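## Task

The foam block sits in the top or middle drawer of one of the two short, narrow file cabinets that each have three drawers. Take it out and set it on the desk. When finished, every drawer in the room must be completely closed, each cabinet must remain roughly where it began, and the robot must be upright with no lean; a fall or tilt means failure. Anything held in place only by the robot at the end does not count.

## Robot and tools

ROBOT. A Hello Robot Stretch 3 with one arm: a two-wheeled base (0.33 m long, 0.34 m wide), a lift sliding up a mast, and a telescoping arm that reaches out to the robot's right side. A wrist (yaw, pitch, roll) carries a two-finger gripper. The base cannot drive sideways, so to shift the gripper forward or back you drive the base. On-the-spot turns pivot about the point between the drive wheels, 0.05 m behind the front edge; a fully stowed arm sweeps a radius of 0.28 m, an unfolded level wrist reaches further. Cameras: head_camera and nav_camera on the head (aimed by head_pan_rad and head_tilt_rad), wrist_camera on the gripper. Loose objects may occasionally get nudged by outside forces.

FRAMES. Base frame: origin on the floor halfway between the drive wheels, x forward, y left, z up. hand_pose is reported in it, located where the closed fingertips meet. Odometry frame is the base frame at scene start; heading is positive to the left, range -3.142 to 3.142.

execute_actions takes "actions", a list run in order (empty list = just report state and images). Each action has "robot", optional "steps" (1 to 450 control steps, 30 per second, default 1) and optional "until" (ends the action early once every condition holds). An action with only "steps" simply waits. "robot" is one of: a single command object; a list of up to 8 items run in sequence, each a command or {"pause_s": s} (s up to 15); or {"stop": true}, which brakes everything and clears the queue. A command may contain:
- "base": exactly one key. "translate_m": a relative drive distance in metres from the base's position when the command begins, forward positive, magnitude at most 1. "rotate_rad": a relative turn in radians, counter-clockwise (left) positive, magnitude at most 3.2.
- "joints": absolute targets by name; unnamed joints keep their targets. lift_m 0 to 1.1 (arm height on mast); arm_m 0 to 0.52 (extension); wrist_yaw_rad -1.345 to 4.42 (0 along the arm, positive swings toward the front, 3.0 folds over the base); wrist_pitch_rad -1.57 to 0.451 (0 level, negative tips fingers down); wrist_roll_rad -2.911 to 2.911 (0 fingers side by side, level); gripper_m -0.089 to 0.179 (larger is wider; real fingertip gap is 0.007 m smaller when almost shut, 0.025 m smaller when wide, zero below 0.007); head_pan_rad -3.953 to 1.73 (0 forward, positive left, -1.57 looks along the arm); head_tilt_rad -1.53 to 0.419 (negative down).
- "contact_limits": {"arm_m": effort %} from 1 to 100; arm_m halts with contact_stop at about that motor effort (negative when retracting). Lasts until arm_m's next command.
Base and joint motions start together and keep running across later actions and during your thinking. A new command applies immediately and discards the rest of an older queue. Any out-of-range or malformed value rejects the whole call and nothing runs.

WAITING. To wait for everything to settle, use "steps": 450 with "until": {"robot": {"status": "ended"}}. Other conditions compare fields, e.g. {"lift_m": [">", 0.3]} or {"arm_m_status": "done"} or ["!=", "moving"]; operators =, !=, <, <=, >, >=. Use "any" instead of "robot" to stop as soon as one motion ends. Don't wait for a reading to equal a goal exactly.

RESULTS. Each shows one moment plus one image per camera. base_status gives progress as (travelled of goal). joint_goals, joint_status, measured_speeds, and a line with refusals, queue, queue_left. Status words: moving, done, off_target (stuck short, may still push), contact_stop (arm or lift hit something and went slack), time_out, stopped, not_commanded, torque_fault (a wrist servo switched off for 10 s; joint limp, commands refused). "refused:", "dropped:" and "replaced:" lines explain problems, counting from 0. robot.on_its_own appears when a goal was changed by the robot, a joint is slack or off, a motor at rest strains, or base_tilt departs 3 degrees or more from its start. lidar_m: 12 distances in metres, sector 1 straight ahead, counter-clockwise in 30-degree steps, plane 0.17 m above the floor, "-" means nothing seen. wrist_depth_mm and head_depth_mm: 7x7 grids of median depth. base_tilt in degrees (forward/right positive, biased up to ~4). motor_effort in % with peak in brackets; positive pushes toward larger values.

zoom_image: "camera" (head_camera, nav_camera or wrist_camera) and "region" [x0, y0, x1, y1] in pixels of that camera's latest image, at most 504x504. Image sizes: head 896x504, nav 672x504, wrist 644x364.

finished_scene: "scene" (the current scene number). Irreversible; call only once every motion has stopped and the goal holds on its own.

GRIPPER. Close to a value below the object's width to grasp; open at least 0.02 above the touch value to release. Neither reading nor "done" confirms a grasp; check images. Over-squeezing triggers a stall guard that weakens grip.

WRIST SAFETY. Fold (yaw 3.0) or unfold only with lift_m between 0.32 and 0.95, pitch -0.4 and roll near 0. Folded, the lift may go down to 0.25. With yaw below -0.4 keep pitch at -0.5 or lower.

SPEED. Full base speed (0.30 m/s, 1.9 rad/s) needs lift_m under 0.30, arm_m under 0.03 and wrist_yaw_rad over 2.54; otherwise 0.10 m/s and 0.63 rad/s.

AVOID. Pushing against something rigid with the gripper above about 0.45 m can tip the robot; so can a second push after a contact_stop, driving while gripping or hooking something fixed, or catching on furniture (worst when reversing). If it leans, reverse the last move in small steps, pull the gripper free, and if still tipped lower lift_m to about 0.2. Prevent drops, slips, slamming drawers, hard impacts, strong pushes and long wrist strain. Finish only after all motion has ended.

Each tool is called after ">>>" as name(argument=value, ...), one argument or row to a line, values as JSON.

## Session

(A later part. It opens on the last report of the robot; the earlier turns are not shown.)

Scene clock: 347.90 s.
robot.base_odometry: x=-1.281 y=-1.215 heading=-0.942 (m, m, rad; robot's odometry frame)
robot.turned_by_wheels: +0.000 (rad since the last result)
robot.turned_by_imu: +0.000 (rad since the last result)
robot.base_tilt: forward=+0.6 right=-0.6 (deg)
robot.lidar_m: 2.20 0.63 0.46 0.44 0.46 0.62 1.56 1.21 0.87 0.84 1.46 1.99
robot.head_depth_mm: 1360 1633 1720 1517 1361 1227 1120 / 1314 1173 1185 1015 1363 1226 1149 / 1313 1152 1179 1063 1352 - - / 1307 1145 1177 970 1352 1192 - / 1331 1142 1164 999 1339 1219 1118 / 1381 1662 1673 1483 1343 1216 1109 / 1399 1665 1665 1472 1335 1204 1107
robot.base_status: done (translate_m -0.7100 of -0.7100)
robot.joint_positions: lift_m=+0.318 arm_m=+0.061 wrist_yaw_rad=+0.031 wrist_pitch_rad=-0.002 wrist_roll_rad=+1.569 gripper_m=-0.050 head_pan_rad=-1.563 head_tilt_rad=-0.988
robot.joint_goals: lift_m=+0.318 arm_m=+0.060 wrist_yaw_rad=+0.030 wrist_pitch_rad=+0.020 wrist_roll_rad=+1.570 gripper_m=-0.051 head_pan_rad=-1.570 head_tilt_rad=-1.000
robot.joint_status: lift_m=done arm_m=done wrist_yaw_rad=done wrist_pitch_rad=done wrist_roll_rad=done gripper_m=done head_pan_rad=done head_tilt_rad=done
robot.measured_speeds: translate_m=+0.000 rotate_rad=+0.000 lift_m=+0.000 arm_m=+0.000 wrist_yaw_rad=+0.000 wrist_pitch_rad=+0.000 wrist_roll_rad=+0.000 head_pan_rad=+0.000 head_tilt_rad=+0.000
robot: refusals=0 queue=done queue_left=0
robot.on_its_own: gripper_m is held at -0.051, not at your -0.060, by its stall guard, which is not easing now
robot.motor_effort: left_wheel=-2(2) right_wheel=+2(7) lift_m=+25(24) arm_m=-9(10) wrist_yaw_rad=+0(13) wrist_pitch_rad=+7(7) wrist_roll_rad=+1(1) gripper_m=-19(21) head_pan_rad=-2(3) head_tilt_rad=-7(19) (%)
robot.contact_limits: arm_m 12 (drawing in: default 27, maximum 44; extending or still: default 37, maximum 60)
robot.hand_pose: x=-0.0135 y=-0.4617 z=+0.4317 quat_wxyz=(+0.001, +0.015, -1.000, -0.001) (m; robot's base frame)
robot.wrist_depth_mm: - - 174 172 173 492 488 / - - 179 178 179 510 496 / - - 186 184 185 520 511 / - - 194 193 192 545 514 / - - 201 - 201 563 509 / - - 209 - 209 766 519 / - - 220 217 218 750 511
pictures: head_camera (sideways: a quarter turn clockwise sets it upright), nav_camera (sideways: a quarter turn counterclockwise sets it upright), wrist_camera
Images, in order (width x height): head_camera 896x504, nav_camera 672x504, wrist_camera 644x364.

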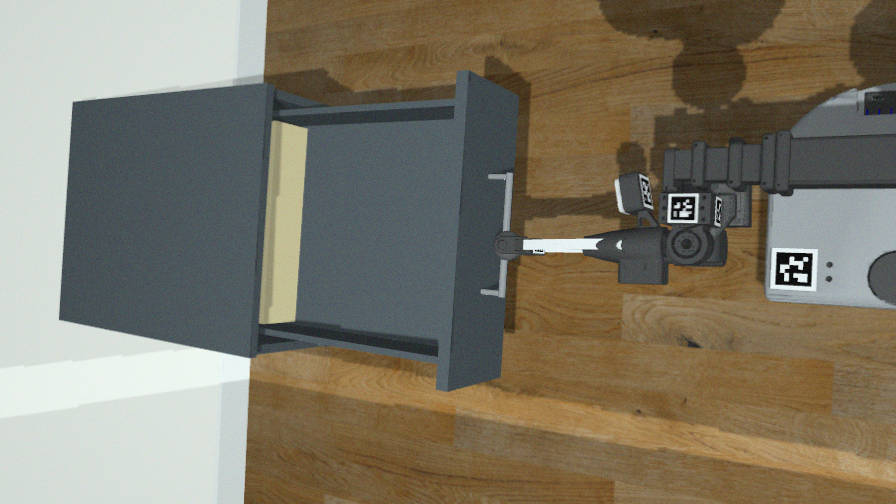

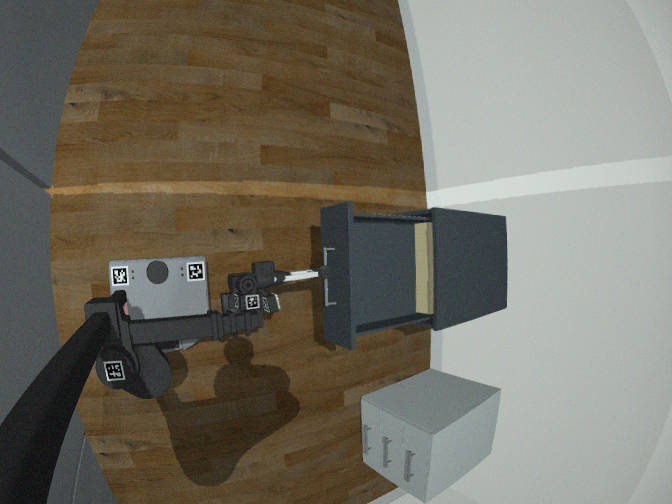

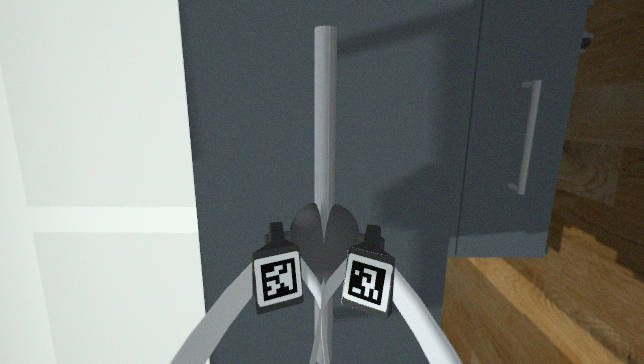

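>>> execute_actions(
  actions=[
    {"robot": [{"joints": {"arm_m": 0.395, "wrist_yaw_rad": 0.005, "head_tilt_rad": -0.85}, "contact_limits": {"arm_m": 16}}, {"joints": {"arm_m": 0.412}, "contact_limits": {"arm_m": 14}}], "steps": 450, "until": {"robot": {"status": "ended"}}},
  ],
)

Scene clock: 360.97 s.
robot.base_odometry: x=-1.281 y=-1.215 heading=-0.942 (m, m, rad; robot's odometry frame)
robot.turned_by_wheels: +0.000 (rad since the last result)
robot.turned_by_imu: +0.000 (rad since the last result)
robot.base_tilt: forward=+0.3 right=-0.5 (deg)
robot.lidar_m: 2.20 0.63 0.46 0.44 0.46 0.63 1.56 1.22 0.87 0.84 1.46 1.99
robot.head_depth_mm: 1284 1491 1740 1680 1451 1283 1146 / 1285 1423 1237 1599 1458 1282 1153 / 1293 1399 1166 1253 1420 1276 1138 / 1297 1404 1168 1247 1405 1274 1140 / 1308 1427 1147 1329 1433 1266 1136 / 1301 1516 1787 1632 1442 1258 1135 / 1302 1503 1795 1624 1413 1252 1131
robot.base_status: done (translate_m -0.7100 of -0.7100)
robot.joint_positions: lift_m=+0.318 arm_m=+0.409 wrist_yaw_rad=+0.004 wrist_pitch_rad=-0.003 wrist_roll_rad=+1.569 gripper_m=-0.050 head_pan_rad=-1.563 head_tilt_rad=-0.853
robot.joint_goals: lift_m=+0.318 arm_m=+0.409 wrist_yaw_rad=+0.005 wrist_pitch_rad=+0.020 wrist_roll_rad=+1.570 gripper_m=-0.051 head_pan_rad=-1.570 head_tilt_rad=-0.850
robot.joint_status: lift_m=done arm_m=contact_stop wrist_yaw_rad=done wrist_pitch_rad=done wrist_roll_rad=done gripper_m=done head_pan_rad=done head_tilt_rad=done
robot.measured_speeds: translate_m=+0.000 rotate_rad=+0.002 lift_m=+0.000 arm_m=-0.006 wrist_yaw_rad=+0.030 wrist_pitch_rad=+0.000 wrist_roll_rad=+0.000 head_pan_rad=+0.000 head_tilt_rad=+0.000
robot: refusals=0 queue=dropped queue_left=0
robot.on_its_own: gripper_m is held at -0.051, not at your -0.060, by its stall guard, which is not easing now; arm_m is slack since a contact_stop, until your next command for it
robot.motor_effort: left_wheel=-4(6) right_wheel=+4(7) lift_m=+24(24) arm_m=+4(15) wrist_yaw_rad=+1(15) wrist_pitch_rad=+8(8) wrist_roll_rad=+1(1) gripper_m=-18(20) head_pan_rad=-2(2) head_tilt_rad=+2(19) (%)
robot.contact_limits: arm_m 14 (drawing in: default 27, maximum 44; extending or still: default 37, maximum 60)
robot.hand_pose: x=-0.0204 y=-0.8102 z=+0.4314 quat_wxyz=(+0.001, +0.002, -1.000, -0.002) (m; robot's base frame)
robot.wrist_depth_mm: 688 693 175 176 176 176 176 / 725 715 181 180 181 181 181 / 731 742 186 187 187 187 187 / 757 745 192 193 193 193 192 / 781 791 200 196 200 200 199 / 814 784 204 - 206 207 206 / 832 821 215 215 214 215 212
pictures: head_camera (sideways: a quarter turn clockwise sets it upright), nav_camera (sideways: a quarter turn counterclockwise sets it upright), wrist_camera
Images, in order (width x height): head_camera 896x504, nav_camera 672x504, wrist_camera 644x364.

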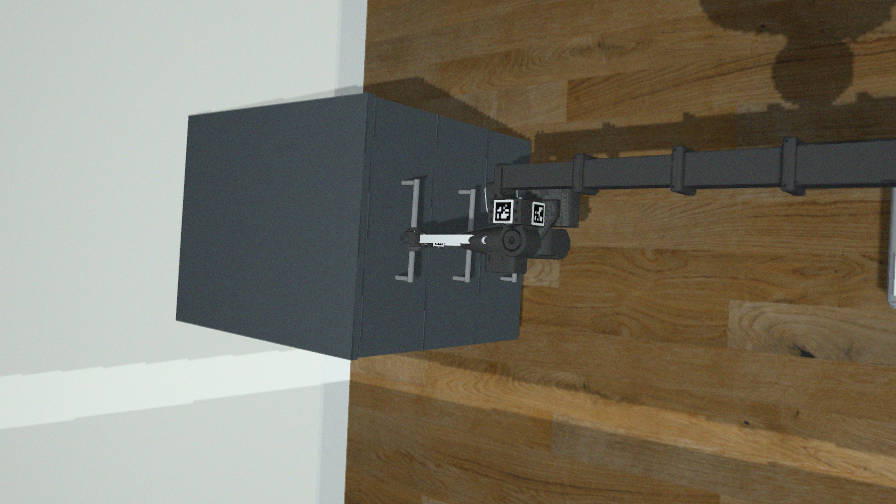

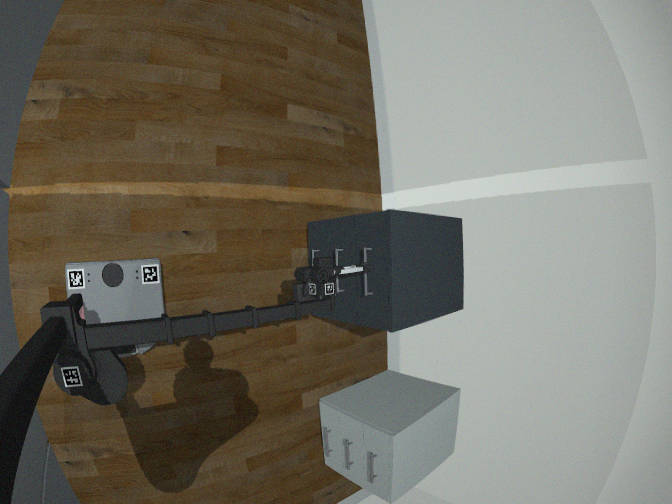

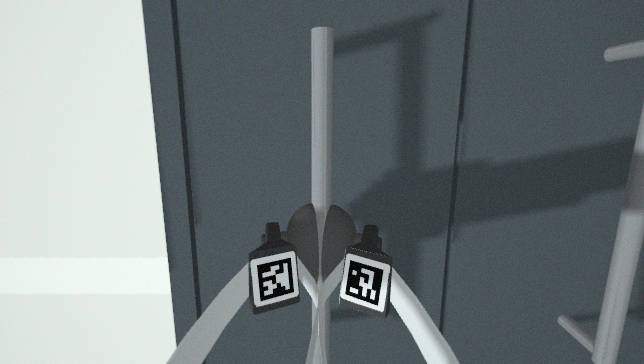

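>>> execute_actions(
  actions=[
    {"robot": [{"joints": {"gripper_m": 0.06}}, {"joints": {"arm_m": 0.365, "wrist_yaw_rad": 0.0}}, {"joints": {"lift_m": 0.163}}], "steps": 450, "until": {"robot": {"status": "ended"}}},
  ],
)

Scene clock: 373.57 s.
robot.base_odometry: x=-1.281 y=-1.215 heading=-0.942 (m, m, rad; robot's odometry frame)
robot.turned_by_wheels: +0.000 (rad since the last result)
robot.turned_by_imu: +0.000 (rad since the last result)
robot.base_tilt: forward=+0.4 right=-0.7 (deg)
robot.lidar_m: 2.20 0.63 0.46 0.44 0.46 0.63 1.56 1.21 0.87 0.84 1.47 2.00
robot.head_depth_mm: 1282 1490 1753 1689 1468 1288 1151 / 1288 1427 1231 1597 1450 1283 1149 / 1292 1399 1163 1264 1449 1282 1162 / 1293 1395 1157 1258 1471 1275 1141 / 1292 1432 1154 1319 1445 1271 1145 / 1310 1517 1787 1658 1426 1267 1133 / 1309 1518 1776 1638 1428 1261 1131
robot.base_status: done (translate_m -0.7100 of -0.7100)
robot.joint_positions: lift_m=+0.163 arm_m=+0.365 wrist_yaw_rad=+0.003 wrist_pitch_rad=-0.001 wrist_roll_rad=+1.570 gripper_m=+0.060 head_pan_rad=-1.563 head_tilt_rad=-0.853
robot.joint_goals: lift_m=+0.163 arm_m=+0.365 wrist_yaw_rad=+0.000 wrist_pitch_rad=+0.020 wrist_roll_rad=+1.570 gripper_m=+0.060 head_pan_rad=-1.570 head_tilt_rad=-0.850
robot.joint_status: lift_m=done arm_m=done wrist_yaw_rad=done wrist_pitch_rad=done wrist_roll_rad=done gripper_m=done head_pan_rad=done head_tilt_rad=done
robot.measured_speeds: translate_m=+0.000 rotate_rad=+0.000 lift_m=+0.000 arm_m=+0.000 wrist_yaw_rad=+0.000 wrist_pitch_rad=+0.000 wrist_roll_rad=+0.000 head_pan_rad=+0.000 head_tilt_rad=+0.000
robot: refusals=0 queue=done queue_left=0
robot.motor_effort: left_wheel=-2(4) right_wheel=+2(4) lift_m=+19(24) arm_m=-4(4) wrist_yaw_rad=-2(1) wrist_pitch_rad=+7(7) wrist_roll_rad=+1(1) gripper_m=+0(82) head_pan_rad=-2(2) head_tilt_rad=+2(1) (%)
robot.hand_pose: x=-0.0206 y=-0.7665 z=+0.2773 quat_wxyz=(+0.001, +0.001, -1.000, -0.001) (m; robot's base frame)
robot.wrist_depth_mm: 215 216 215 215 215 215 215 / 219 221 222 222 222 223 221 / 226 230 229 230 228 228 227 / 235 237 238 235 236 236 237 / 244 246 246 246 245 245 243 / 251 252 256 253 - 251 252 / 263 262 264 265 263 263 265
pictures: head_camera (sideways: a quarter turn clockwise sets it upright), nav_camera (sideways: a quarter turn counterclockwise sets it upright), wrist_camera
Images, in order (width x height): head_camera 896x504, nav_camera 672x504, wrist_camera 644x364.

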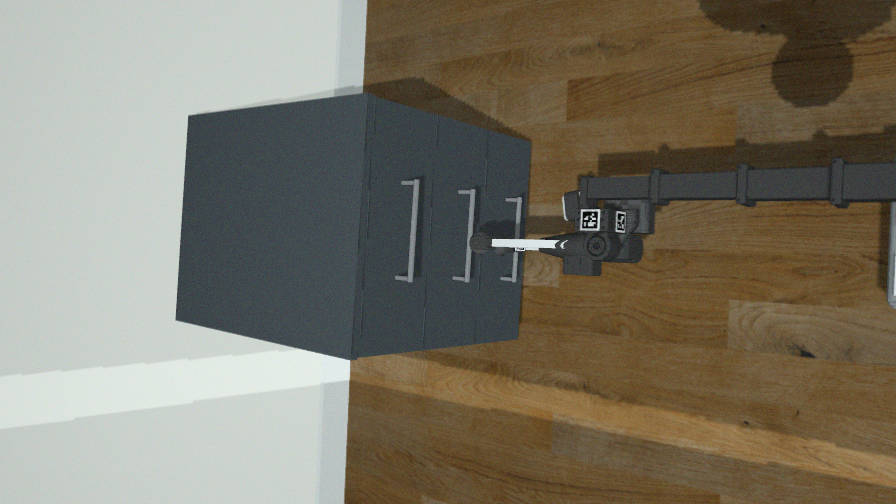

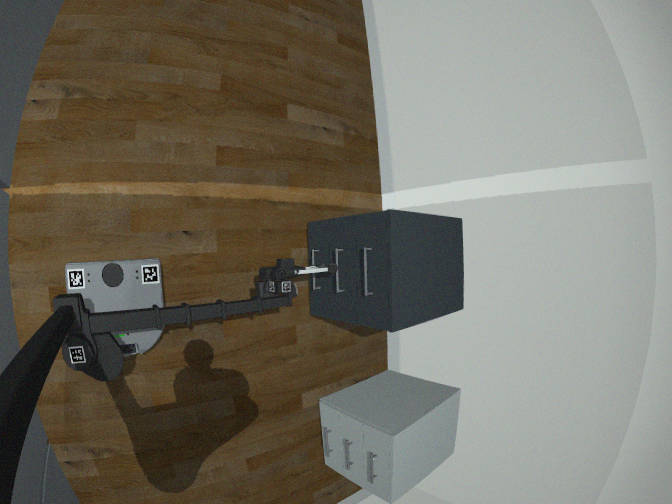

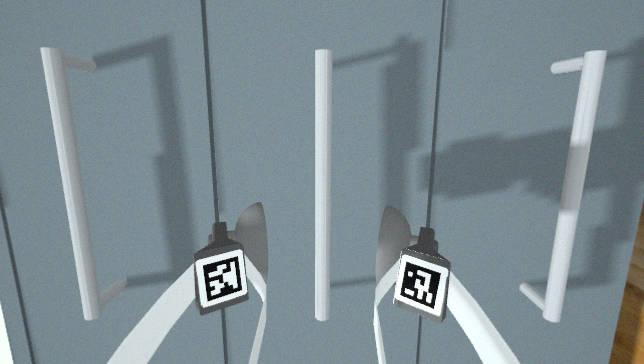

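>>> execute_actions(
  actions=[
    {"robot": [{"joints": {"arm_m": 0.42}, "contact_limits": {"arm_m": 15}}, {"joints": {"gripper_m": -0.052, "head_tilt_rad": -1.05}}, {"joints": {"arm_m": 0.25, "wrist_yaw_rad": 0.01}, "contact_limits": {"arm_m": 16}}, {"joints": {"arm_m": 0.10, "wrist_yaw_rad": 0.025}, "contact_limits": {"arm_m": 14}}], "steps": 450, "until": {"robot": {"status": "ended"}}},
  ],
)

Scene clock: 388.03 s.
robot.base_odometry: x=-1.281 y=-1.215 heading=-0.942 (m, m, rad; robot's odometry frame)
robot.turned_by_wheels: +0.000 (rad since the last result)
robot.turned_by_imu: +0.000 (rad since the last result)
robot.base_tilt: forward=+0.4 right=-0.6 (deg)
robot.lidar_m: 2.20 0.63 0.46 0.44 0.46 0.63 1.57 1.22 0.87 0.84 1.46 1.99
robot.head_depth_mm: 1398 1678 1627 1469 1324 1220 1122 / 1272 1104 1565 1400 1334 1228 - / 1235 1091 1270 1212 1345 1224 - / 1233 1101 1271 1225 1342 1211 - / 1291 1097 1272 1180 1317 1209 1115 / 1437 1721 1593 1436 1321 1205 1106 / 1434 1708 1593 1439 1312 1202 1110
robot.base_status: done (translate_m -0.7100 of -0.7100)
robot.joint_positions: lift_m=+0.163 arm_m=+0.100 wrist_yaw_rad=+0.030 wrist_pitch_rad=-0.004 wrist_roll_rad=+1.570 gripper_m=-0.048 head_pan_rad=-1.563 head_tilt_rad=-1.037
robot.joint_goals: lift_m=+0.163 arm_m=+0.100 wrist_yaw_rad=+0.025 wrist_pitch_rad=+0.020 wrist_roll_rad=+1.570 gripper_m=-0.049 head_pan_rad=-1.570 head_tilt_rad=-1.050
robot.joint_status: lift_m=done arm_m=done wrist_yaw_rad=done wrist_pitch_rad=done wrist_roll_rad=done gripper_m=done head_pan_rad=done head_tilt_rad=done
robot.measured_speeds: translate_m=+0.000 rotate_rad=+0.000 lift_m=+0.000 arm_m=+0.000 wrist_yaw_rad=+0.000 wrist_pitch_rad=+0.000 wrist_roll_rad=+0.000 head_pan_rad=+0.000 head_tilt_rad=+0.000
robot: refusals=0 queue=done queue_left=0
robot.motor_effort: left_wheel=-1(2) right_wheel=-1(2) lift_m=+19(19) arm_m=-5(10) wrist_yaw_rad=-3(3) wrist_pitch_rad=+8(8) wrist_roll_rad=+1(1) gripper_m=-20(98) head_pan_rad=-2(2) head_tilt_rad=-8(28) (%)
robot.contact_limits: arm_m 14 (drawing in: default 27, maximum 44; extending or still: default 37, maximum 60)
robot.hand_pose: x=-0.0137 y=-0.5014 z=+0.2765 quat_wxyz=(+0.001, +0.015, -1.000, -0.002) (m; robot's base frame)
robot.wrist_depth_mm: 965 953 161 160 162 429 327 / - - 166 166 168 457 326 / - - 173 173 173 452 325 / - - 180 178 180 484 326 / - - 187 151 187 480 327 / - - 194 197 193 485 325 / - - 205 201 204 487 324
pictures: head_camera (sideways: a quarter turn clockwise sets it upright), nav_camera (sideways: a quarter turn counterclockwise sets it upright), wrist_camera
Images, in order (width x height): head_camera 896x504, nav_camera 672x504, wrist_camera 644x364.

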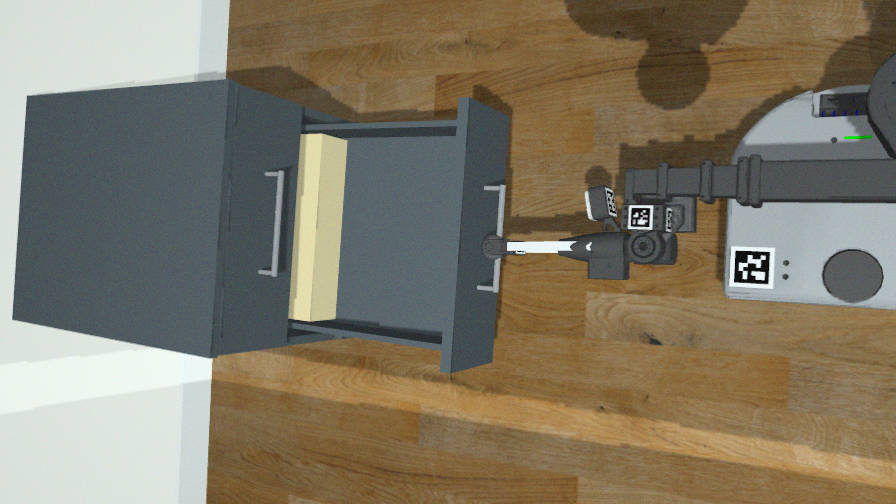

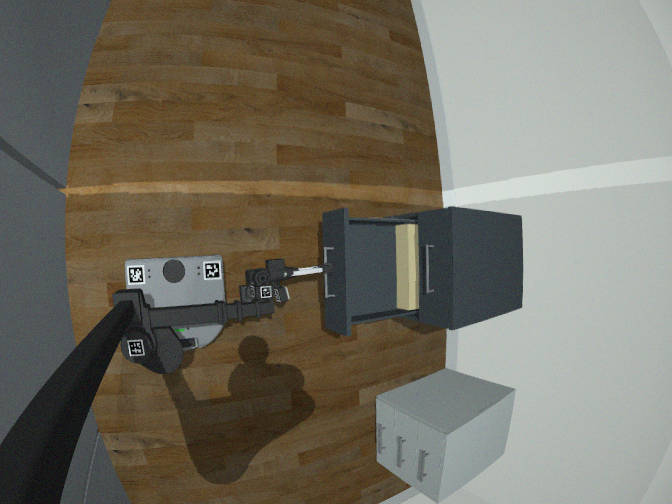

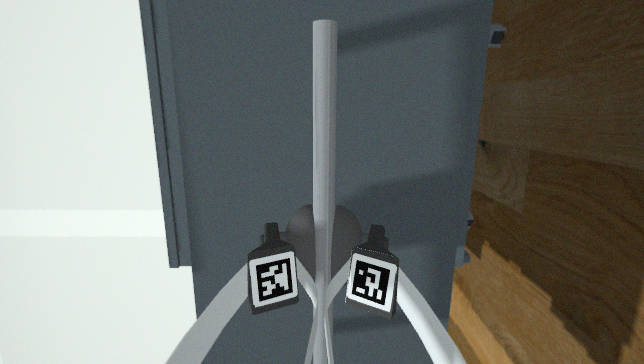

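>>> execute_actions(
  actions=[
    {"robot": [{"joints": {"arm_m": 0.408, "wrist_yaw_rad": 0.008, "head_tilt_rad": -0.85}, "contact_limits": {"arm_m": 16}}, {"joints": {"arm_m": 0.43, "wrist_yaw_rad": 0.0}, "contact_limits": {"arm_m": 14}}], "steps": 450, "until": {"robot": {"status": "ended"}}},
  ],
)

Scene clock: 398.67 s.
robot.base_odometry: x=-1.281 y=-1.215 heading=-0.942 (m, m, rad; robot's odometry frame)
robot.turned_by_wheels: +0.000 (rad since the last result)
robot.turned_by_imu: +0.000 (rad since the last result)
robot.base_tilt: forward=+0.4 right=-0.7 (deg)
robot.lidar_m: 2.20 0.63 0.46 0.44 0.46 0.63 1.56 1.22 0.87 0.84 1.46 2.00
robot.head_depth_mm: 1279 1482 1764 1666 1452 1294 1151 / 1291 1428 1229 1604 1448 1278 1150 / 1288 1400 1159 1272 1448 1278 1159 / 1300 1404 1159 1280 1417 1272 1142 / 1295 1441 1151 1330 1435 1264 1139 / 1303 1507 1789 1647 1435 1262 1127 / 1300 1509 1792 1644 1431 1263 1130
robot.base_status: done (translate_m -0.7100 of -0.7100)
robot.joint_positions: lift_m=+0.163 arm_m=+0.424 wrist_yaw_rad=+0.003 wrist_pitch_rad=-0.005 wrist_roll_rad=+1.570 gripper_m=-0.048 head_pan_rad=-1.563 head_tilt_rad=-0.853
robot.joint_goals: lift_m=+0.163 arm_m=+0.424 wrist_yaw_rad=+0.000 wrist_pitch_rad=+0.020 wrist_roll_rad=+1.570 gripper_m=-0.049 head_pan_rad=-1.570 head_tilt_rad=-0.850
robot.joint_status: lift_m=done arm_m=contact_stop wrist_yaw_rad=done wrist_pitch_rad=done wrist_roll_rad=done gripper_m=done head_pan_rad=done head_tilt_rad=done
robot.measured_speeds: translate_m=+0.000 rotate_rad=+0.000 lift_m=+0.000 arm_m=-0.003 wrist_yaw_rad=+0.000 wrist_pitch_rad=+0.000 wrist_roll_rad=+0.000 head_pan_rad=+0.000 head_tilt_rad=+0.000
robot: refusals=0 queue=dropped queue_left=0
robot.on_its_own: arm_m is slack since a contact_stop, until your next command for it (your +0.430 is given up)
robot.motor_effort: left_wheel=-2(3) right_wheel=+1(3) lift_m=+19(19) arm_m=+2(15) wrist_yaw_rad=-2(17) wrist_pitch_rad=+9(8) wrist_roll_rad=+1(1) gripper_m=-19(20) head_pan_rad=-2(2) head_tilt_rad=+2(19) (%)
robot.contact_limits: arm_m 14 (drawing in: default 27, maximum 44; extending or still: default 37, maximum 60)
robot.hand_pose: x=-0.0207 y=-0.8250 z=+0.2762 quat_wxyz=(+0.001, +0.001, -1.000, -0.003) (m; robot's base frame)
robot.wrist_depth_mm: 162 161 162 162 162 162 162 / 166 167 167 167 167 167 167 / 172 172 172 172 173 173 173 / 178 178 178 179 178 179 179 / 185 184 185 165 185 185 185 / 191 191 191 194 192 192 191 / 196 198 199 198 199 199 196
pictures: head_camera (sideways: a quarter turn clockwise sets it upright), nav_camera (sideways: a quarter turn counterclockwise sets it upright), wrist_camera
Images, in order (width x height): head_camera 896x504, nav_camera 672x504, wrist_camera 644x364.

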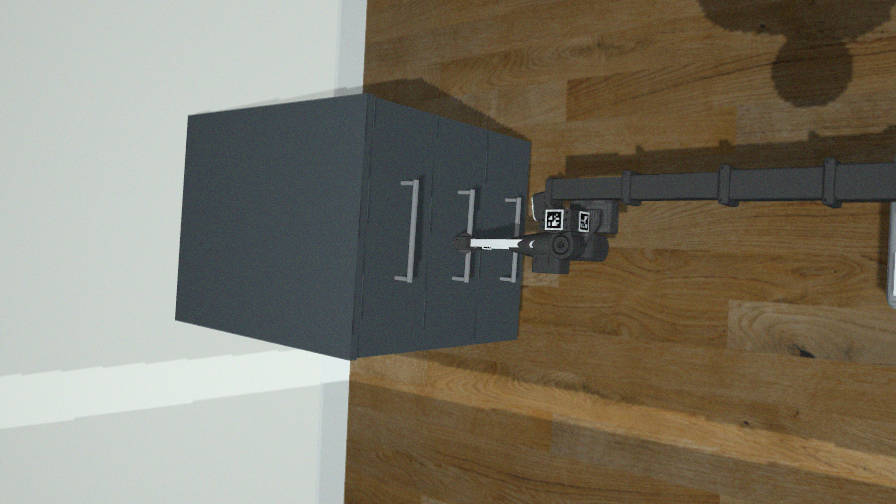

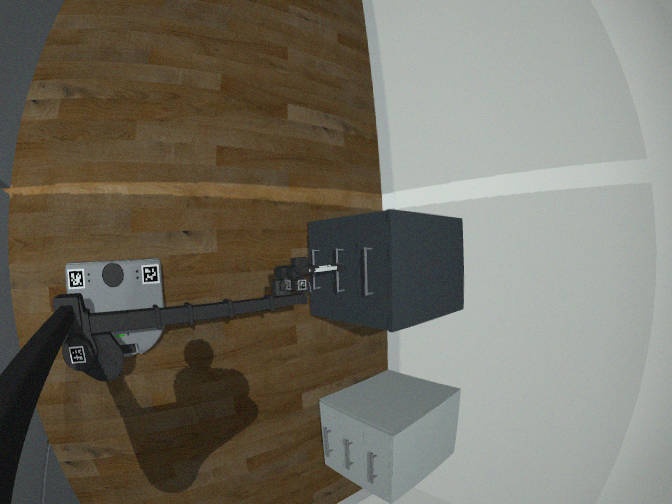

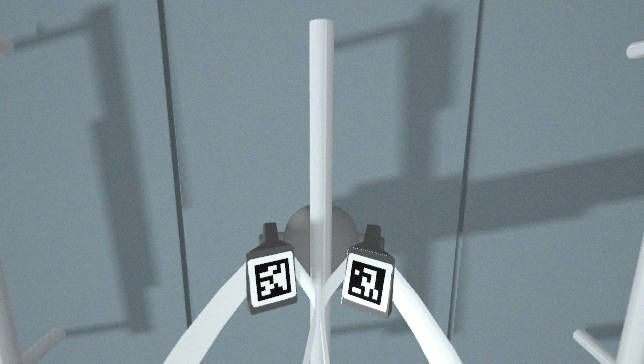

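>>> execute_actions(
  actions=[
    {"robot": [{"joints": {"gripper_m": 0.06}}, {"joints": {"arm_m": 0.36}}, {"base": {"translate_m": -0.87}, "joints": {"arm_m": 0.30, "lift_m": 0.318}}], "steps": 450, "until": {"robot": {"status": "ended"}}},
  ],
)

Scene clock: 427.77 s.
robot.base_odometry: x=-1.793 y=-0.511 heading=-0.942 (m, m, rad; robot's odometry frame)
robot.turned_by_wheels: +0.000 (rad since the last result)
robot.turned_by_imu: +0.001 (rad since the last result)
robot.base_tilt: forward=+0.4 right=-0.7 (deg)
robot.lidar_m: 1.72 0.62 0.46 0.44 0.45 0.62 0.69 0.72 0.89 0.85 1.05 1.20
robot.head_depth_mm: 1283 1490 1766 1686 1450 1284 1151 / 1289 1462 1264 1600 1453 1282 1150 / 1288 1410 1160 1293 1479 1285 1144 / 1299 1400 1160 1279 1450 1276 1136 / 1302 1414 1148 1337 1436 1270 1144 / 1306 1520 1793 1633 1431 1260 1128 / 1306 1517 1774 1644 1416 1259 1130
robot.base_status: done (translate_m -0.8700 of -0.8700)
robot.joint_positions: lift_m=+0.318 arm_m=+0.300 wrist_yaw_rad=+0.003 wrist_pitch_rad=-0.002 wrist_roll_rad=+1.570 gripper_m=+0.060 head_pan_rad=-1.563 head_tilt_rad=-0.853
robot.joint_goals: lift_m=+0.318 arm_m=+0.300 wrist_yaw_rad=+0.000 wrist_pitch_rad=+0.020 wrist_roll_rad=+1.570 gripper_m=+0.060 head_pan_rad=-1.570 head_tilt_rad=-0.850
robot.joint_status: lift_m=done arm_m=done wrist_yaw_rad=done wrist_pitch_rad=done wrist_roll_rad=done gripper_m=done head_pan_rad=done head_tilt_rad=done
robot.measured_speeds: translate_m=+0.000 rotate_rad=+0.000 lift_m=+0.000 arm_m=+0.000 wrist_yaw_rad=+0.000 wrist_pitch_rad=+0.000 wrist_roll_rad=+0.000 head_pan_rad=+0.000 head_tilt_rad=+0.000
robot: refusals=0 queue=done queue_left=0
robot.motor_effort: left_wheel=-2(8) right_wheel=+3(4) lift_m=+24(26) arm_m=-4(3) wrist_yaw_rad=-1(2) wrist_pitch_rad=+7(8) wrist_roll_rad=+1(1) gripper_m=+0(79) head_pan_rad=-2(3) head_tilt_rad=+3(1) (%)
robot.hand_pose: x=-0.0207 y=-0.7015 z=+0.4317 quat_wxyz=(+0.001, +0.001, -1.000, -0.001) (m; robot's base frame)
robot.wrist_depth_mm: 796 779 292 290 289 292 291 / 820 821 302 299 299 294 298 / 844 847 308 305 306 306 307 / 857 877 318 313 314 313 313 / 894 892 863 324 319 323 325 / 925 947 337 332 - 332 331 / 952 955 941 341 344 347 342
pictures: head_camera (sideways: a quarter turn clockwise sets it upright), nav_camera (sideways: a quarter turn counterclockwise sets it upright), wrist_camera
Images, in order (width x height): head_camera 896x504, nav_camera 672x504, wrist_camera 644x364.

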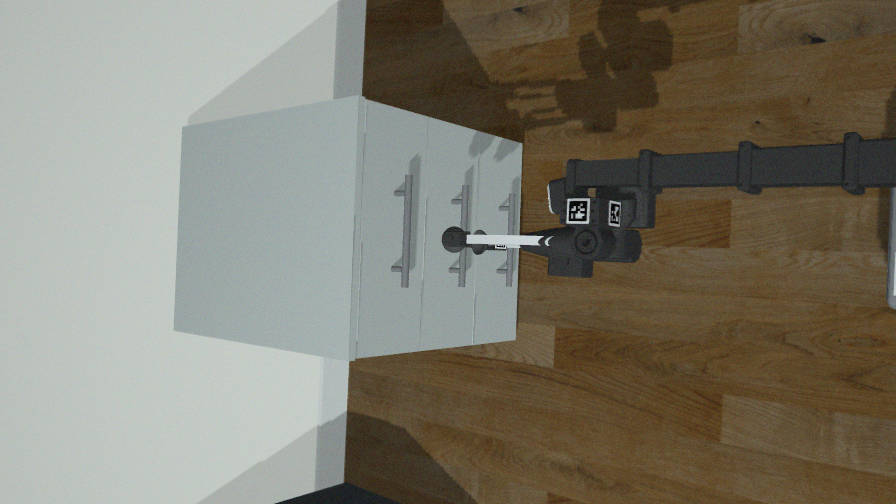

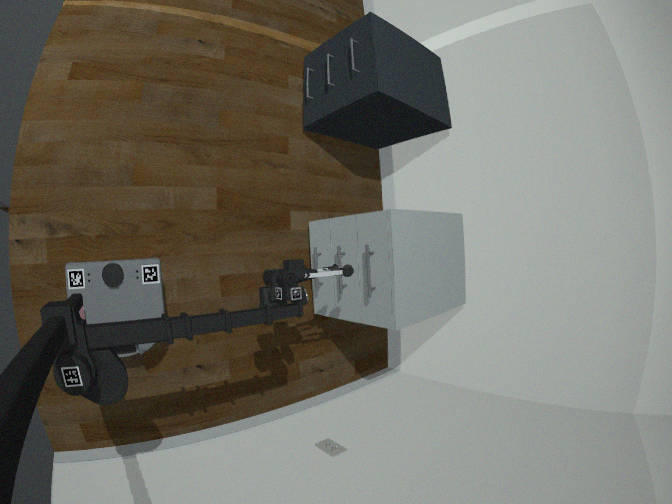

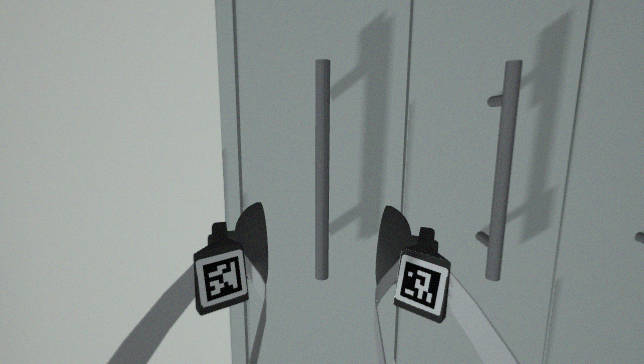

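>>> execute_actions(
  actions=[
    {"robot": [{"joints": {"arm_m": 0.432}, "contact_limits": {"arm_m": 14}}, {"joints": {"gripper_m": -0.05}}], "steps": 450, "until": {"robot": {"status": "ended"}}},
  ],
)

Scene clock: 452.23 s.
robot.base_odometry: x=-1.793 y=-0.511 heading=-0.942 (m, m, rad; robot's odometry frame)
robot.turned_by_wheels: +0.000 (rad since the last result)
robot.turned_by_imu: +0.000 (rad since the last result)
robot.base_tilt: forward=+0.5 right=-0.6 (deg)
robot.lidar_m: 1.72 0.62 0.46 0.44 0.45 0.62 0.69 0.72 0.89 0.85 1.05 1.20
robot.head_depth_mm: 1273 1492 1753 1685 1450 1284 1154 / 1291 1452 1263 1593 1453 1278 1152 / 1284 1395 1170 1258 1420 1293 1141 / 1306 1404 1160 1259 1420 1265 1144 / 1294 1406 1150 1336 1432 1273 1135 / 1309 1518 1792 1643 1422 1267 1132 / 1312 1514 1764 1635 1433 1258 1129
robot.base_status: done (translate_m -0.8700 of -0.8700)
robot.joint_positions: lift_m=+0.318 arm_m=+0.432 wrist_yaw_rad=+0.002 wrist_pitch_rad=+0.000 wrist_roll_rad=+1.570 gripper_m=-0.049 head_pan_rad=-1.563 head_tilt_rad=-0.853
robot.joint_goals: lift_m=+0.318 arm_m=+0.432 wrist_yaw_rad=+0.000 wrist_pitch_rad=+0.020 wrist_roll_rad=+1.570 gripper_m=-0.050 head_pan_rad=-1.570 head_tilt_rad=-0.850
robot.joint_status: lift_m=done arm_m=done wrist_yaw_rad=done wrist_pitch_rad=done wrist_roll_rad=done gripper_m=done head_pan_rad=done head_tilt_rad=done
robot.measured_speeds: translate_m=+0.000 rotate_rad=+0.000 lift_m=+0.000 arm_m=+0.000 wrist_yaw_rad=+0.000 wrist_pitch_rad=+0.000 wrist_roll_rad=+0.000 head_pan_rad=+0.000 head_tilt_rad=+0.000
robot: refusals=0 queue=done queue_left=0
robot.motor_effort: left_wheel=-2(2) right_wheel=+2(2) lift_m=+24(24) arm_m=+2(3) wrist_yaw_rad=-2(1) wrist_pitch_rad=+6(7) wrist_roll_rad=+1(1) gripper_m=-26(99) head_pan_rad=-2(3) head_tilt_rad=+2(2) (%)
robot.contact_limits: arm_m 14 (drawing in: default 27, maximum 44; extending or still: default 37, maximum 60)
robot.hand_pose: x=-0.0208 y=-0.8330 z=+0.4321 quat_wxyz=(+0.001, +0.001, -1.000, +0.000) (m; robot's base frame)
robot.wrist_depth_mm: 680 682 168 167 169 168 169 / 699 685 173 172 173 172 173 / 714 706 177 176 178 177 177 / 728 736 182 181 183 183 182 / 759 769 187 152 186 187 187 / 786 771 192 193 191 193 191 / 815 812 199 197 199 198 196
pictures: head_camera (sideways: a quarter turn clockwise sets it upright), nav_camera (sideways: a quarter turn counterclockwise sets it upright), wrist_camera
Images, in order (width x height): head_camera 896x504, nav_camera 672x504, wrist_camera 644x364.

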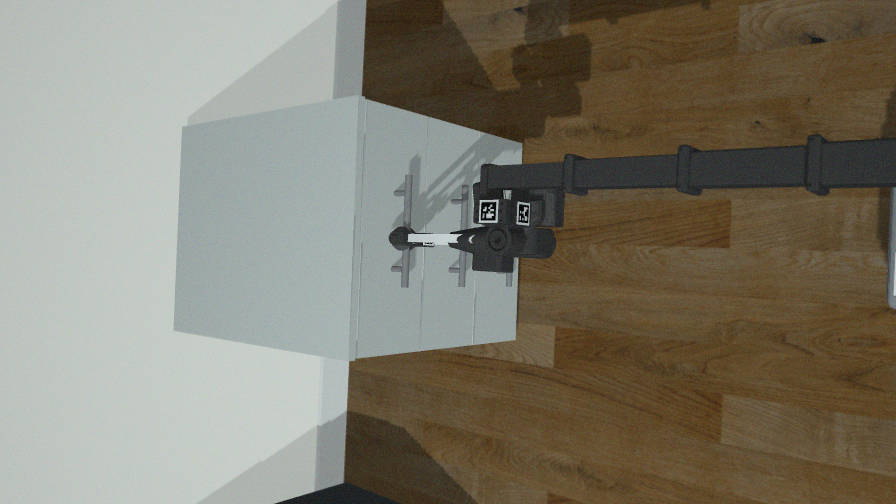

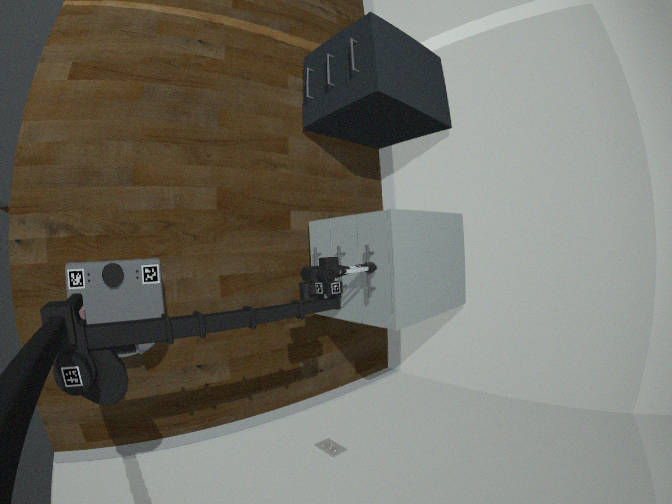

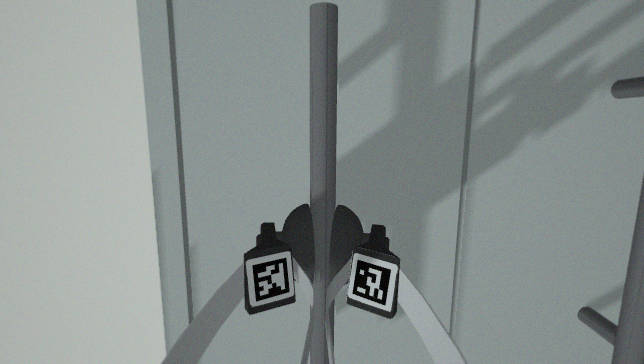

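>>> execute_actions(
  actions=[
    {"robot": [{"joints": {"arm_m": 0.27, "wrist_yaw_rad": -0.008, "head_tilt_rad": -1.0}, "contact_limits": {"arm_m": 18}}, {"joints": {"arm_m": 0.13, "wrist_yaw_rad": -0.02}, "contact_limits": {"arm_m": 14}}], "steps": 450, "until": {"robot": {"status": "ended"}}},
  ],
)

Scene clock: 461.67 s.
robot.base_odometry: x=-1.793 y=-0.511 heading=-0.942 (m, m, rad; robot's odometry frame)
robot.turned_by_wheels: +0.000 (rad since the last result)
robot.turned_by_imu: +0.000 (rad since the last result)
robot.base_tilt: forward=+0.6 right=-0.6 (deg)
robot.lidar_m: 1.72 0.62 0.46 0.44 0.46 0.62 0.69 0.72 0.89 0.86 1.05 1.20
robot.head_depth_mm: 1372 1635 1700 1516 1364 1230 1120 / 1357 1186 1190 1104 1354 1223 1149 / 1313 1141 1192 1099 1382 - - / 1300 1145 1194 989 1366 1208 - / 1327 1143 1192 1038 1343 1216 1122 / 1394 1659 1673 1458 1326 1203 1111 / 1395 1659 1682 1479 1334 1211 1109
robot.base_status: done (translate_m -0.8700 of -0.8700)
robot.joint_positions: lift_m=+0.318 arm_m=+0.130 wrist_yaw_rad=-0.016 wrist_pitch_rad=-0.002 wrist_roll_rad=+1.570 gripper_m=-0.046 head_pan_rad=-1.563 head_tilt_rad=-0.988
robot.joint_goals: lift_m=+0.318 arm_m=+0.130 wrist_yaw_rad=-0.020 wrist_pitch_rad=+0.020 wrist_roll_rad=+1.570 gripper_m=-0.047 head_pan_rad=-1.570 head_tilt_rad=-1.000
robot.joint_status: lift_m=done arm_m=done wrist_yaw_rad=done wrist_pitch_rad=done wrist_roll_rad=done gripper_m=done head_pan_rad=done head_tilt_rad=done
robot.measured_speeds: translate_m=+0.000 rotate_rad=+0.000 lift_m=+0.000 arm_m=+0.000 wrist_yaw_rad=+0.000 wrist_pitch_rad=+0.000 wrist_roll_rad=+0.000 head_pan_rad=+0.000 head_tilt_rad=+0.000
robot: refusals=0 queue=done queue_left=0
robot.motor_effort: left_wheel=-1(2) right_wheel=+0(2) lift_m=+24(24) arm_m=-5(7) wrist_yaw_rad=-2(7) wrist_pitch_rad=+7(8) wrist_roll_rad=+1(1) gripper_m=-20(22) head_pan_rad=-2(3) head_tilt_rad=-6(23) (%)
robot.contact_limits: arm_m 14 (drawing in: default 27, maximum 44; extending or still: default 37, maximum 60)
robot.hand_pose: x=-0.0255 y=-0.5315 z=+0.4316 quat_wxyz=(+0.001, -0.008, -1.000, -0.002) (m; robot's base frame)
robot.wrist_depth_mm: 972 954 170 169 169 454 457 / - - 174 173 174 466 462 / - - 178 176 178 472 475 / - - 182 182 182 486 489 / - - 187 152 187 492 497 / - - 192 160 191 508 505 / - - 196 195 198 760 509
pictures: head_camera (sideways: a quarter turn clockwise sets it upright), nav_camera (sideways: a quarter turn counterclockwise sets it upright), wrist_camera
Images, in order (width x height): head_camera 896x504, nav_camera 672x504, wrist_camera 644x364.

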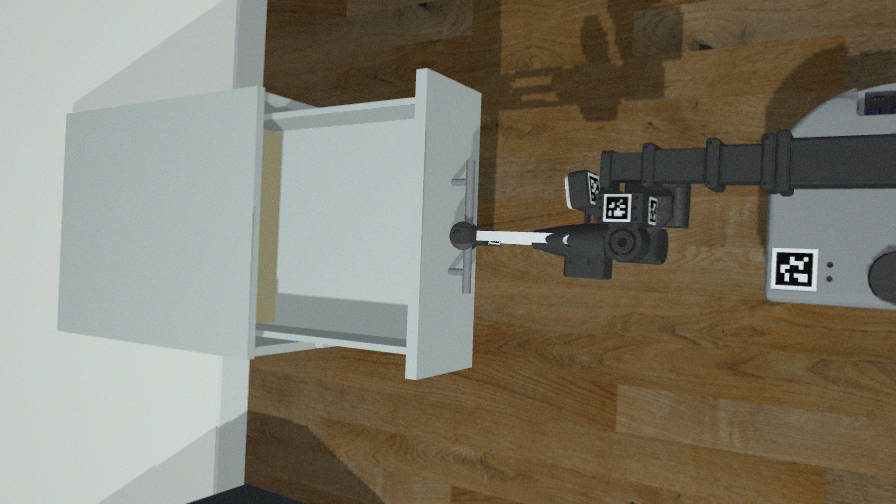

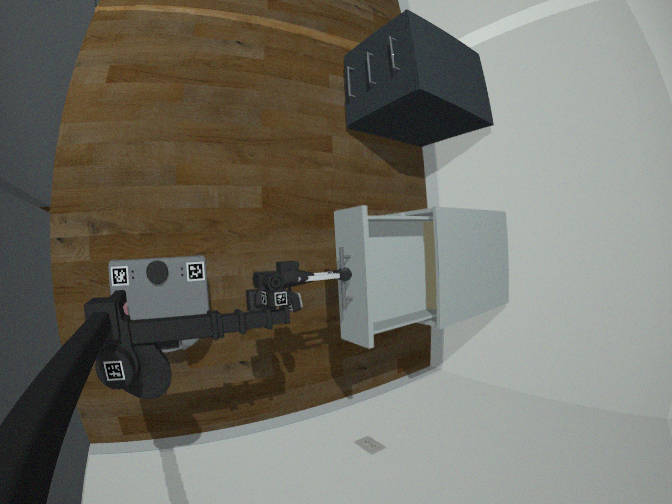

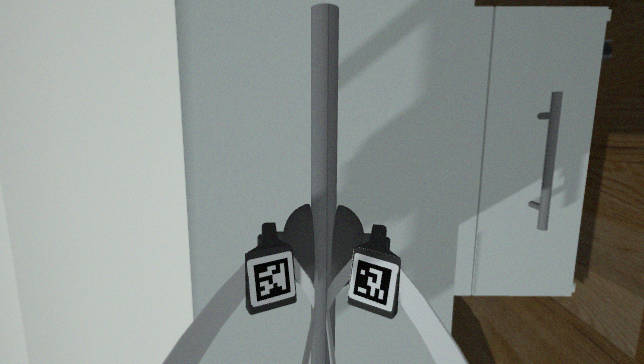

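>>> zoom_image(
  camera="head_camera",
  region=[240, 60, 500, 390],
)

Region (240, 60, 500, 390) of head_camera's 896x504 image, scaled by 1.527, with more detail than that image has; it fills the left 397 columns of this view, and the rest is white.

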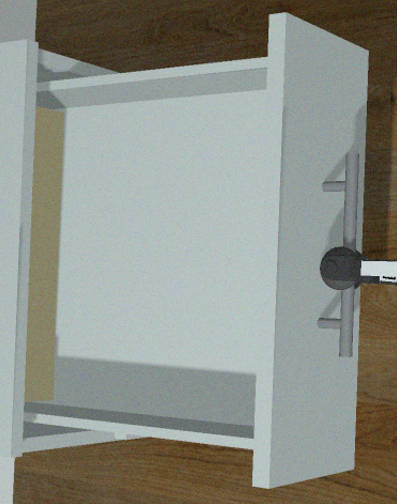

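>>> execute_actions(
  actions=[
    {"robot": [{"joints": {"arm_m": 0.42, "wrist_yaw_rad": -0.005}, "contact_limits": {"arm_m": 16}}, {"joints": {"arm_m": 0.442, "wrist_yaw_rad": 0.0}, "contact_limits": {"arm_m": 13}}], "steps": 450, "until": {"robot": {"status": "ended"}}},
    {"robot": [{"joints": {"gripper_m": 0.06}}, {"joints": {"arm_m": 0.378}}, {"joints": {"lift_m": 0.163}}], "steps": 450, "until": {"robot": {"status": "ended"}}},
  ],
)

Scene clock: 481.87 s.
robot.base_odometry: x=-1.793 y=-0.511 heading=-0.942 (m, m, rad; robot's odometry frame)
robot.turned_by_wheels: +0.000 (rad since the last result)
robot.turned_by_imu: +0.000 (rad since the last result)
robot.base_tilt: forward=+0.5 right=-0.7 (deg)
robot.lidar_m: 1.72 0.62 0.46 0.44 0.45 0.62 0.69 0.72 0.89 0.86 1.05 1.20
robot.head_depth_mm: 1370 1630 1713 1511 1351 1238 1127 / 1352 1181 1339 1507 1356 1231 1149 / 1312 1147 1204 1454 1348 1229 - / 1301 1153 1213 1447 1346 1224 - / 1326 1142 1218 1475 1342 1221 1116 / 1396 1660 1686 1491 1338 1213 1116 / 1398 1658 1680 1482 1335 1217 1109
robot.base_status: done (translate_m -0.8700 of -0.8700)
robot.joint_positions: lift_m=+0.163 arm_m=+0.378 wrist_yaw_rad=+0.001 wrist_pitch_rad=-0.002 wrist_roll_rad=+1.570 gripper_m=+0.060 head_pan_rad=-1.563 head_tilt_rad=-0.988
robot.joint_goals: lift_m=+0.163 arm_m=+0.378 wrist_yaw_rad=+0.000 wrist_pitch_rad=+0.020 wrist_roll_rad=+1.570 gripper_m=+0.060 head_pan_rad=-1.570 head_tilt_rad=-1.000
robot.joint_status: lift_m=done arm_m=done wrist_yaw_rad=done wrist_pitch_rad=done wrist_roll_rad=done gripper_m=done head_pan_rad=done head_tilt_rad=done
robot.measured_speeds: translate_m=+0.000 rotate_rad=+0.000 lift_m=+0.000 arm_m=+0.000 wrist_yaw_rad=+0.000 wrist_pitch_rad=+0.000 wrist_roll_rad=+0.000 head_pan_rad=+0.000 head_tilt_rad=+0.000
robot: refusals=0 queue=done queue_left=0
robot.motor_effort: left_wheel=-3(3) right_wheel=+2(5) lift_m=+19(23) arm_m=-4(10) wrist_yaw_rad=+0(9) wrist_pitch_rad=+7(8) wrist_roll_rad=+1(1) gripper_m=+0(84) head_pan_rad=-2(2) head_tilt_rad=-7(7) (%)
robot.hand_pose: x=-0.0211 y=-0.7795 z=+0.2771 quat_wxyz=(+0.001, +0.001, -1.000, -0.001) (m; robot's base frame)
robot.wrist_depth_mm: 218 219 218 219 220 219 219 / 224 224 225 226 224 225 223 / 229 230 231 230 231 231 231 / 235 238 237 238 237 237 236 / 241 245 242 243 243 243 243 / 248 249 252 251 - 248 251 / 260 258 257 258 257 259 261
pictures: head_camera (sideways: a quarter turn clockwise sets it upright), nav_camera (sideways: a quarter turn counterclockwise sets it upright), wrist_camera
replaced: robot.arm_m: its motion had ended contact_stop
Images, in order (width x height): head_camera 896x504, nav_camera 672x504, wrist_camera 644x364.

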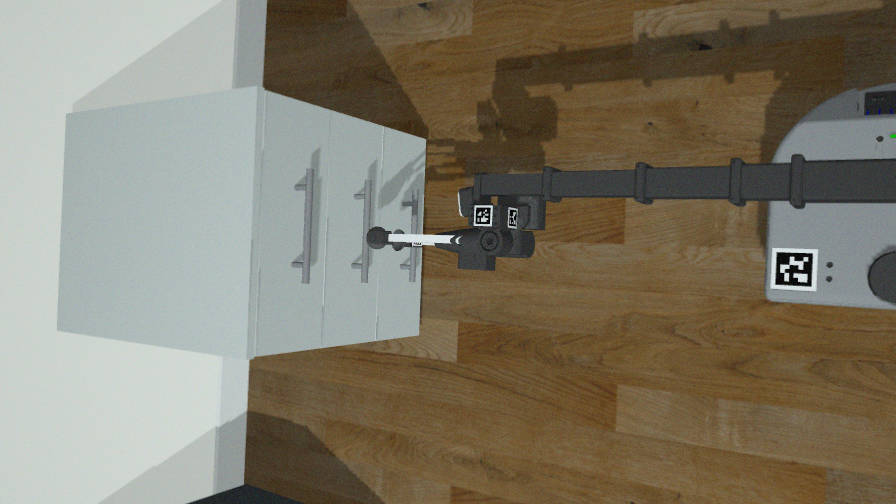

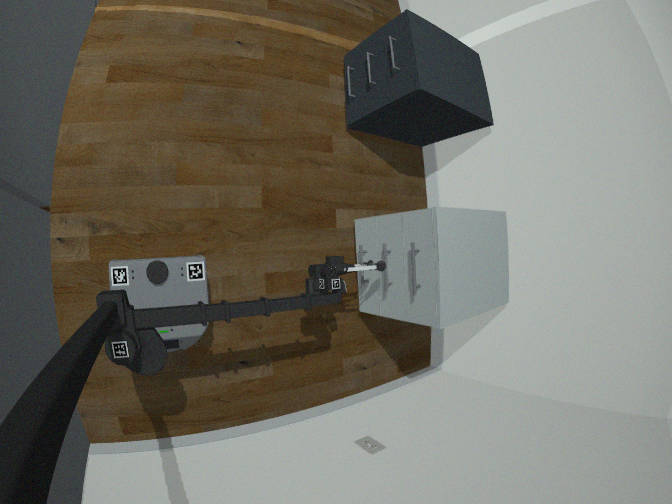

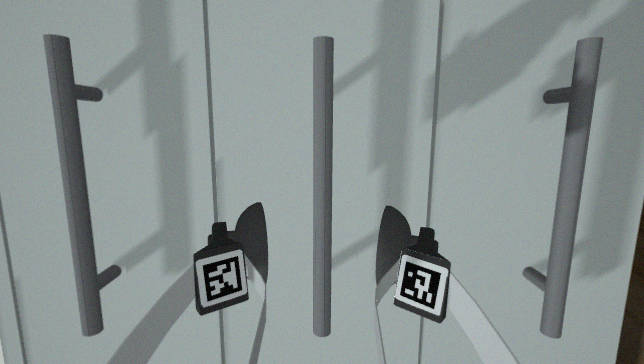

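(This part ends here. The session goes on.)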